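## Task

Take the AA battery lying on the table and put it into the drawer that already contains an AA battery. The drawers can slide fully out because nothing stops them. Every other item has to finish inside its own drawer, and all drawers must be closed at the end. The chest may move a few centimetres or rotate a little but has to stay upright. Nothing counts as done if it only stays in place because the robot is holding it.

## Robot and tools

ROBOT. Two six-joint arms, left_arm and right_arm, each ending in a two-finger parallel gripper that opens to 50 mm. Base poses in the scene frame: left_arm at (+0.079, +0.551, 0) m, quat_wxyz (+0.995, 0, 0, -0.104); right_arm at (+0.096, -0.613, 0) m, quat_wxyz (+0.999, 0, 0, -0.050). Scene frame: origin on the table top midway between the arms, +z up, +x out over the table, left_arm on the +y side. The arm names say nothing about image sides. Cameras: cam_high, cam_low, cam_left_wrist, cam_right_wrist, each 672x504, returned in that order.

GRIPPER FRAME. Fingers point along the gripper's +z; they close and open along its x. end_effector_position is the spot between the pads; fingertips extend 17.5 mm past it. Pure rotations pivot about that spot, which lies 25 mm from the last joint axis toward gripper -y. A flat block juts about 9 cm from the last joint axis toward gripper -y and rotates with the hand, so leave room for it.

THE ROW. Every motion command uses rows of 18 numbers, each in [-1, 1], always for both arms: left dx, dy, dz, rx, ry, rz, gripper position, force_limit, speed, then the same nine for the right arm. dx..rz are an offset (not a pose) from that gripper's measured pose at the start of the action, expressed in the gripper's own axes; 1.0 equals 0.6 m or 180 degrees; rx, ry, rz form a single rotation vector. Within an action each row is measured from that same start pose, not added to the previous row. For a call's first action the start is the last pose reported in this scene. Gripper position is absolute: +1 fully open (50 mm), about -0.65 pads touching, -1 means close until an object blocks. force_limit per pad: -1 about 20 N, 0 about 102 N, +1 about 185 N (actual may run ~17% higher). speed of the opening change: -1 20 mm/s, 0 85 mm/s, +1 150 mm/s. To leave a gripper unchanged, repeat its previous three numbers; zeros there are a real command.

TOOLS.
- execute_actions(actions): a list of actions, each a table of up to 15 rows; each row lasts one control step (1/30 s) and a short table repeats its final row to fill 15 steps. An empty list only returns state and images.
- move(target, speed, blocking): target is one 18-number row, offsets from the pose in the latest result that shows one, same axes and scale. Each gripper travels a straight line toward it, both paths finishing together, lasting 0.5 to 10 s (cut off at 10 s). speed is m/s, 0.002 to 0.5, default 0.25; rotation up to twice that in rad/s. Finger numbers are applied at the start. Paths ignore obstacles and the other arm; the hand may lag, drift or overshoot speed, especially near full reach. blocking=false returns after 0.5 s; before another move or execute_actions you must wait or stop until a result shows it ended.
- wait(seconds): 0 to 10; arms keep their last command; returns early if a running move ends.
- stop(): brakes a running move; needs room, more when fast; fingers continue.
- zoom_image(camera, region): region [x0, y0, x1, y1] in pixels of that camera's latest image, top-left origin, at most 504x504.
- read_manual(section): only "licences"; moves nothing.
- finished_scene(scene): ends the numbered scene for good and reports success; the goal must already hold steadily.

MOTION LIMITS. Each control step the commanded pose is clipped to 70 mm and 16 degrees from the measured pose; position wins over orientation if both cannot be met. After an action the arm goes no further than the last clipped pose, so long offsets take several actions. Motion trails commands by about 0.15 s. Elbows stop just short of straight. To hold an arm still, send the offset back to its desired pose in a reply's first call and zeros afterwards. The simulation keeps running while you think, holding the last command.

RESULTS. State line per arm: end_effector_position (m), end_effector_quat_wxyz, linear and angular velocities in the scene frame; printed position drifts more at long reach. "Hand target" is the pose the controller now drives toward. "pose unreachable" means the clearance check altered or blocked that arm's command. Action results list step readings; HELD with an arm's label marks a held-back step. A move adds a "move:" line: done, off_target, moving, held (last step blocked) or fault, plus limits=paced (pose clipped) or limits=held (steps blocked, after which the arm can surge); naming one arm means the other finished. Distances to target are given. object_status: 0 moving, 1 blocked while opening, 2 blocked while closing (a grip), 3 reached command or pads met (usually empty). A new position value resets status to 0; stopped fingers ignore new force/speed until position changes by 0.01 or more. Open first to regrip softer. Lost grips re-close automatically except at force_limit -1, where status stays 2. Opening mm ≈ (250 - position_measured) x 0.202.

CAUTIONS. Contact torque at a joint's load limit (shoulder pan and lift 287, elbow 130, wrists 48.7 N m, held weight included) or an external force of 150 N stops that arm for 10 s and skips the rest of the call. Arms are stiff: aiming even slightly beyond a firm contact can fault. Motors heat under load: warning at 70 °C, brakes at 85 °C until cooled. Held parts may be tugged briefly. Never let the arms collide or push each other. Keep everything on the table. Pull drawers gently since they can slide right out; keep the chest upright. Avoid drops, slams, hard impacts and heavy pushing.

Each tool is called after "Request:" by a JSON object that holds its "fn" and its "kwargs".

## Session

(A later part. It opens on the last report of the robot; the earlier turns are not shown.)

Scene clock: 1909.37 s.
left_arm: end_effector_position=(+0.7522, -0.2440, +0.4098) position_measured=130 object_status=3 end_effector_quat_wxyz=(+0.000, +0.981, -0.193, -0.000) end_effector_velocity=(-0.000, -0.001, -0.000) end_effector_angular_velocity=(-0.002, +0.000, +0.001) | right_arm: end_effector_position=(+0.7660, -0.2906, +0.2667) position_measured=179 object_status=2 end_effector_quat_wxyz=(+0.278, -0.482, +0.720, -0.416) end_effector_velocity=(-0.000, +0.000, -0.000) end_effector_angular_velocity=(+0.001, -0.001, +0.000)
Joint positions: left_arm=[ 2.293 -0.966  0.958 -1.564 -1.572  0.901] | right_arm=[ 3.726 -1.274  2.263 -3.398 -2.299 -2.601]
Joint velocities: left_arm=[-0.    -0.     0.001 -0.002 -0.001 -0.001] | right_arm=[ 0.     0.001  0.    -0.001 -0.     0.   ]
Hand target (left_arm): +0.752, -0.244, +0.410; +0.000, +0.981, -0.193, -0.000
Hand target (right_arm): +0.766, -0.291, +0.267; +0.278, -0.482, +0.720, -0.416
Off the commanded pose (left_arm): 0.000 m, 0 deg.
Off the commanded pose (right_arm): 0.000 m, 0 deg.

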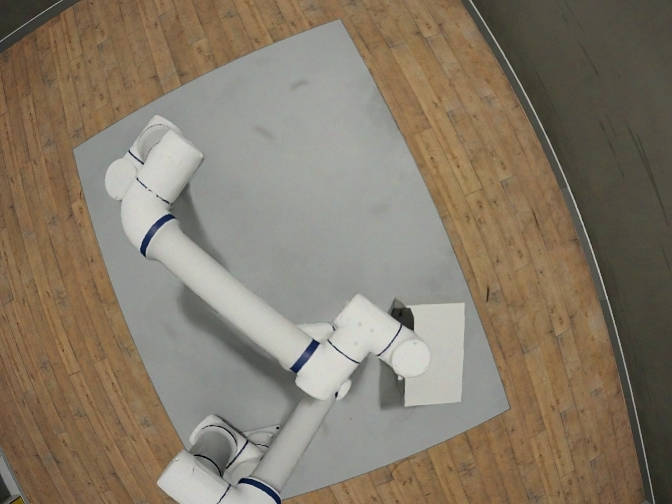

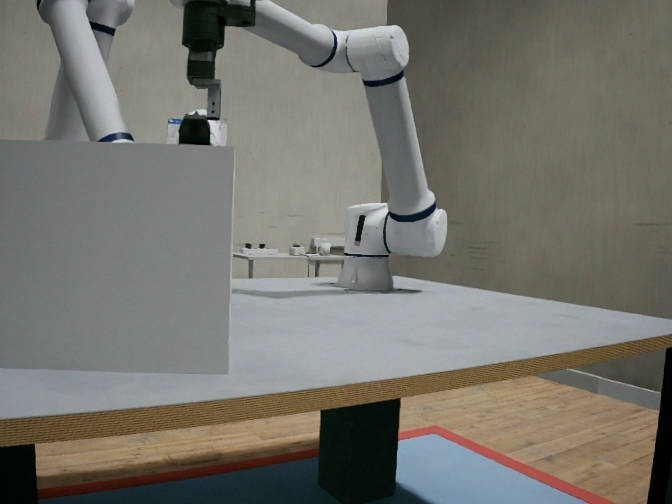

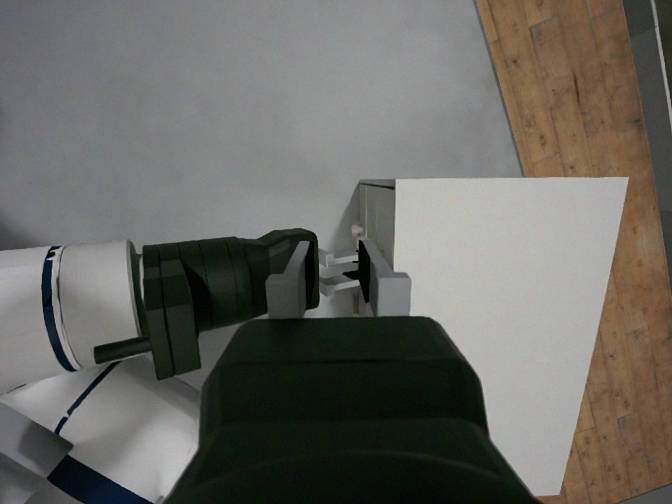

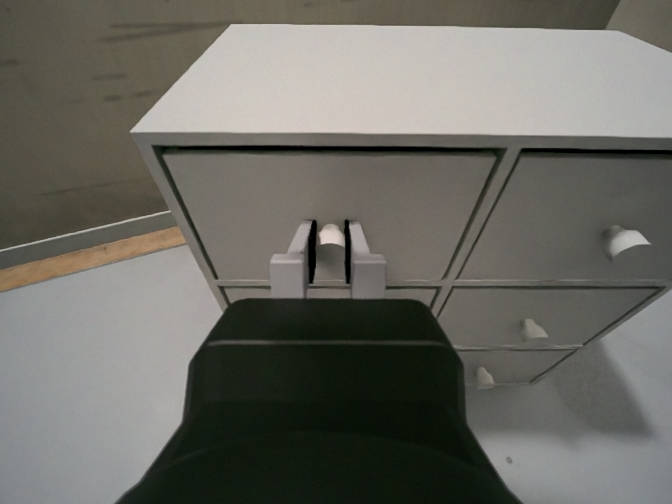

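Request:
{"fn": "execute_actions", "kwargs": {"actions": [[[0,0,0,0,0,0,0.15,-0.4,-0.3,0,0,0,0,0,0,1,0,1],[0,0,0,0,0,0,0.15,-0.4,-0.3,0,0,0,0,0,0,1,0,1],[0,0,0,0,0,0,0.15,-0.4,-0.3,0,0,0,0,0,0,1,0,1],[0,0,0,0,0,0,0.15,-0.4,-0.3,0,0,0,0,0,0,1,0,1],[0,0,0,0,0,0,0.15,-0.4,-0.3,0,0,0,0,0,0,1,0,1],[0,0,0,0,0,0,0.15,-0.4,-0.3,0,0,0,0,0,0,1,0,1],[0,0,0,0,0,0,0.15,-0.4,-0.3,0,0,0,0,0,0,1,0,1],[0,0,0,0,0,0,0.15,-0.4,-0.3,0,0.0025,-0.0043,0,0,0,1,0,1],[0,0,0,0,0,0,0.15,-0.4,-0.3,0,0.0058,-0.0101,0,0,0,1,0,1],[0,0,0,0,0,0,0.15,-0.4,-0.3,0,0.0092,-0.0159,0,0,0,1,0,1],[0,0,0,0,0,0,0.15,-0.4,-0.3,0,0.0133,-0.0231,0,0,0,1,0,1],[0,0,0,0,0,0,0.15,-0.4,-0.3,0,0.0175,-0.0303,0,0,0,1,0,1],[0,0,0,0,0,0,0.15,-0.4,-0.3,0,0.0217,-0.0375,0,0,0,1,0,1],[0,0,0,0,0,0,0.15,-0.4,-0.3,0,0.0258,-0.0447,0,0,0,1,0,1],[0,0,0,0,0,0,0.15,-0.4,-0.3,0,0.03,-0.052,0,0,0,1,0,1]],[[0,0,0,0,0,0,0.15,-0.4,-0.3,0,0.016,-0.0277,0,0,0,1,0,1],[0,0,0,0,0,0,0.15,-0.4,-0.3,0,0.02,-0.0346,0,0,0,1,0,1],[0,0,0,0,0,0,0.15,-0.4,-0.3,0,0.024,-0.0416,0,0,0,1,0,1],[0,0,0,0,0,0,0.15,-0.4,-0.3,0,0.028,-0.0485,0,0,0,1,0,1],[0,0,0,0,0,0,0.15,-0.4,-0.3,0,0.032,-0.0554,0,0,0,1,0,1],[0,0,0,0,0,0,0.15,-0.4,-0.3,0,0.035,-0.0606,0,0,0,1,0,1],[0,0,0,0,0,0,0.15,-0.4,-0.3,0,0.038,-0.0658,0,0,0,1,0,1],[0,0,0,0,0,0,0.15,-0.4,-0.3,0,0.04,-0.0693,0,0,0,1,0,1],[0,0,0,0,0,0,0.15,-0.4,-0.3,0,0.0415,-0.0719,0,0,0,1,0,1],[0,0,0,0,0,0,0.15,-0.4,-0.3,0,0.0425,-0.0736,0,0,0,1,0,1]]]}}

Scene clock: 1945.90 s.
left_arm: end_effector_position=(+0.7522, -0.2440, +0.4098) position_measured=130 object_status=3 end_effector_quat_wxyz=(+0.000, +0.981, -0.193, -0.000) end_effector_velocity=(-0.000, -0.001, -0.000) end_effector_angular_velocity=(-0.001, +0.000, -0.000) | right_arm: end_effector_position=(+0.7050, -0.2654, +0.2666) position_measured=3 object_status=3 end_effector_quat_wxyz=(+0.279, -0.482, +0.719, -0.415) end_effector_velocity=(-0.024, +0.010, +0.001) end_effector_angular_velocity=(+0.003, -0.001, -0.002)
Joint positions: left_arm=[ 2.293 -0.966  0.958 -1.564 -1.572  0.901] | right_arm=[ 3.82  -1.316  2.313 -3.344 -2.366 -2.512]
Joint velocities: left_arm=[-0.     0.     0.    -0.001 -0.001  0.   ] | right_arm=[ 0.039 -0.019  0.016  0.032 -0.028  0.044]
Hand target (left_arm): +0.752, -0.244, +0.410; +0.000, +0.981, -0.193, -0.000
Hand target (right_arm): +0.702, -0.264, +0.267; +0.279, -0.482, +0.720, -0.415
Off the commanded pose (left_arm): 0.000 m, 0 deg.
Off the commanded pose (right_arm): 0.003 m, 0 deg.
Step readings (end_effector_position; steps 1 to 15: 1st action; 16 to 30: 2nd action):
0: left_arm (+0.7522, -0.2440, +0.4098) | right_arm (+0.7660, -0.2906, +0.2667)
1: left_arm (+0.7522, -0.2440, +0.4098) | right_arm (+0.7660, -0.2906, +0.2667)
2: left_arm (+0.7522, -0.2440, +0.4098) | right_arm (+0.7660, -0.2906, +0.2667)
4: left_arm (+0.7522, -0.2440, +0.4098) | right_arm (+0.7660, -0.2906, +0.2667)
8: left_arm (+0.7522, -0.2440, +0.4098) | right_arm (+0.7660, -0.2906, +0.2667)
15: left_arm (+0.7522, -0.2440, +0.4098) | right_arm (+0.7490, -0.2836, +0.2666)
16: left_arm (+0.7522, -0.2440, +0.4098) | right_arm (+0.7453, -0.2821, +0.2666)
17: left_arm (+0.7522, -0.2440, +0.4098) | right_arm (+0.7420, -0.2807, +0.2666)
19: left_arm (+0.7522, -0.2440, +0.4098) | right_arm (+0.7346, -0.2776, +0.2666)
23: left_arm (+0.7522, -0.2440, +0.4098) | right_arm (+0.7192, -0.2713, +0.2665)
30: end_effector_position above

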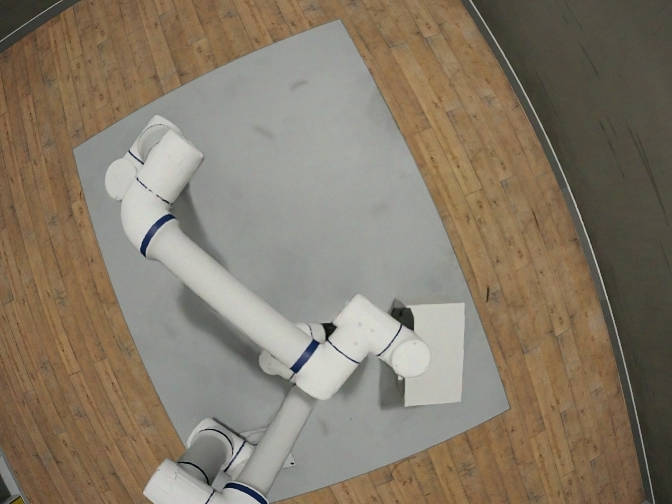

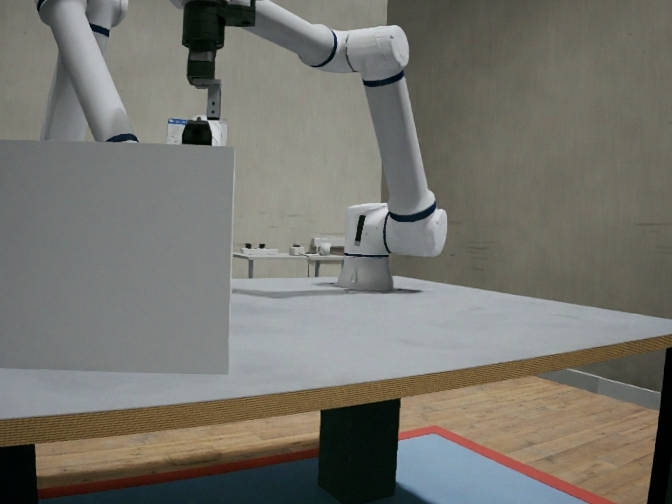

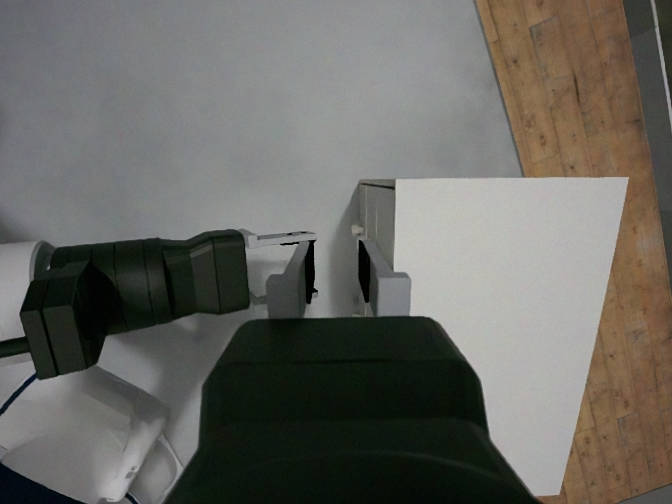

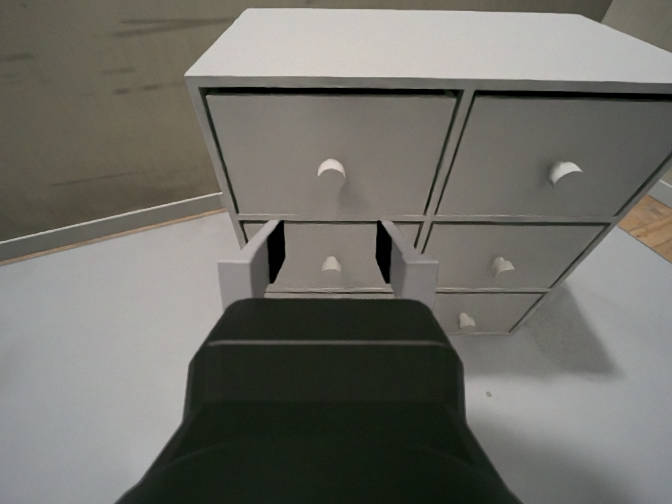

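The right gripper is clear of the knob. I'll check that every drawer is flush.

Request:
{"fn": "zoom_image", "kwargs": {"camera": "cam_right_wrist", "region": [180,60,672,350]}}

Request:
{"fn": "zoom_image", "kwargs": {"camera": "cam_left_wrist", "region": [320,165,420,320]}}

Request:
{"fn": "zoom_image", "kwargs": {"camera": "cam_high", "region": [350,270,510,430]}}

Region (180, 60, 672, 350) of cam_right_wrist's 672x504 image, scaled by 1.024, with more detail than that image has; it fills the top 297 rows of this view, and the rest is white.

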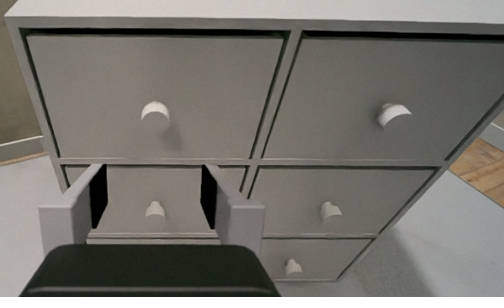

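Region (320, 165, 420, 320) of cam_left_wrist's 672x504 image, scaled by 3.252, with more detail than that image has; it fills the left 325 columns of this view, and the rest is white.

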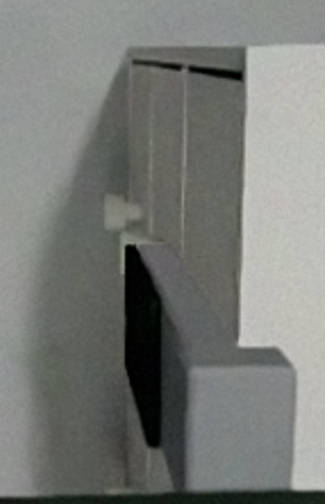

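Region (350, 270, 510, 430) of cam_high's 672x504 image, scaled by 3.150, with more detail than that image has.

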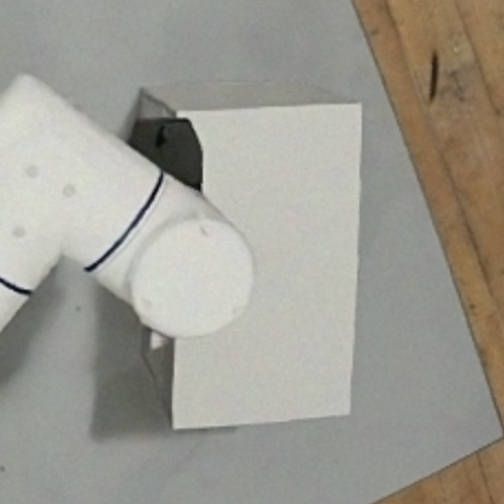

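Request:
{"fn": "zoom_image", "kwargs": {"camera": "cam_right_wrist", "region": [380,70,560,250]}}

Request:
{"fn": "zoom_image", "kwargs": {"camera": "cam_right_wrist", "region": [180,70,400,240]}}

Region (380, 70, 560, 250) of cam_right_wrist's 672x504 image, scaled by 2.800, with more detail than that image has.

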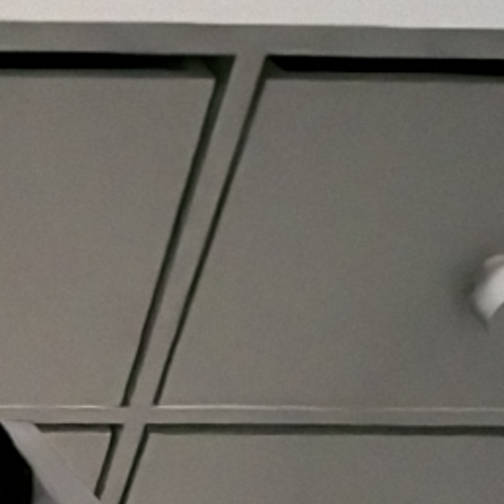

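Region (180, 70, 400, 240) of cam_right_wrist's 672x504 image, scaled by 2.291, with more detail than that image has; it fills the top 389 rows of this view, and the rest is white.

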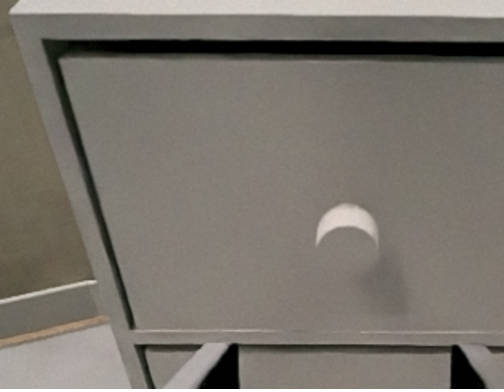

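Request:
{"fn": "finished_scene", "kwargs": {"scene": 2}}

The scene is finished: the task was done.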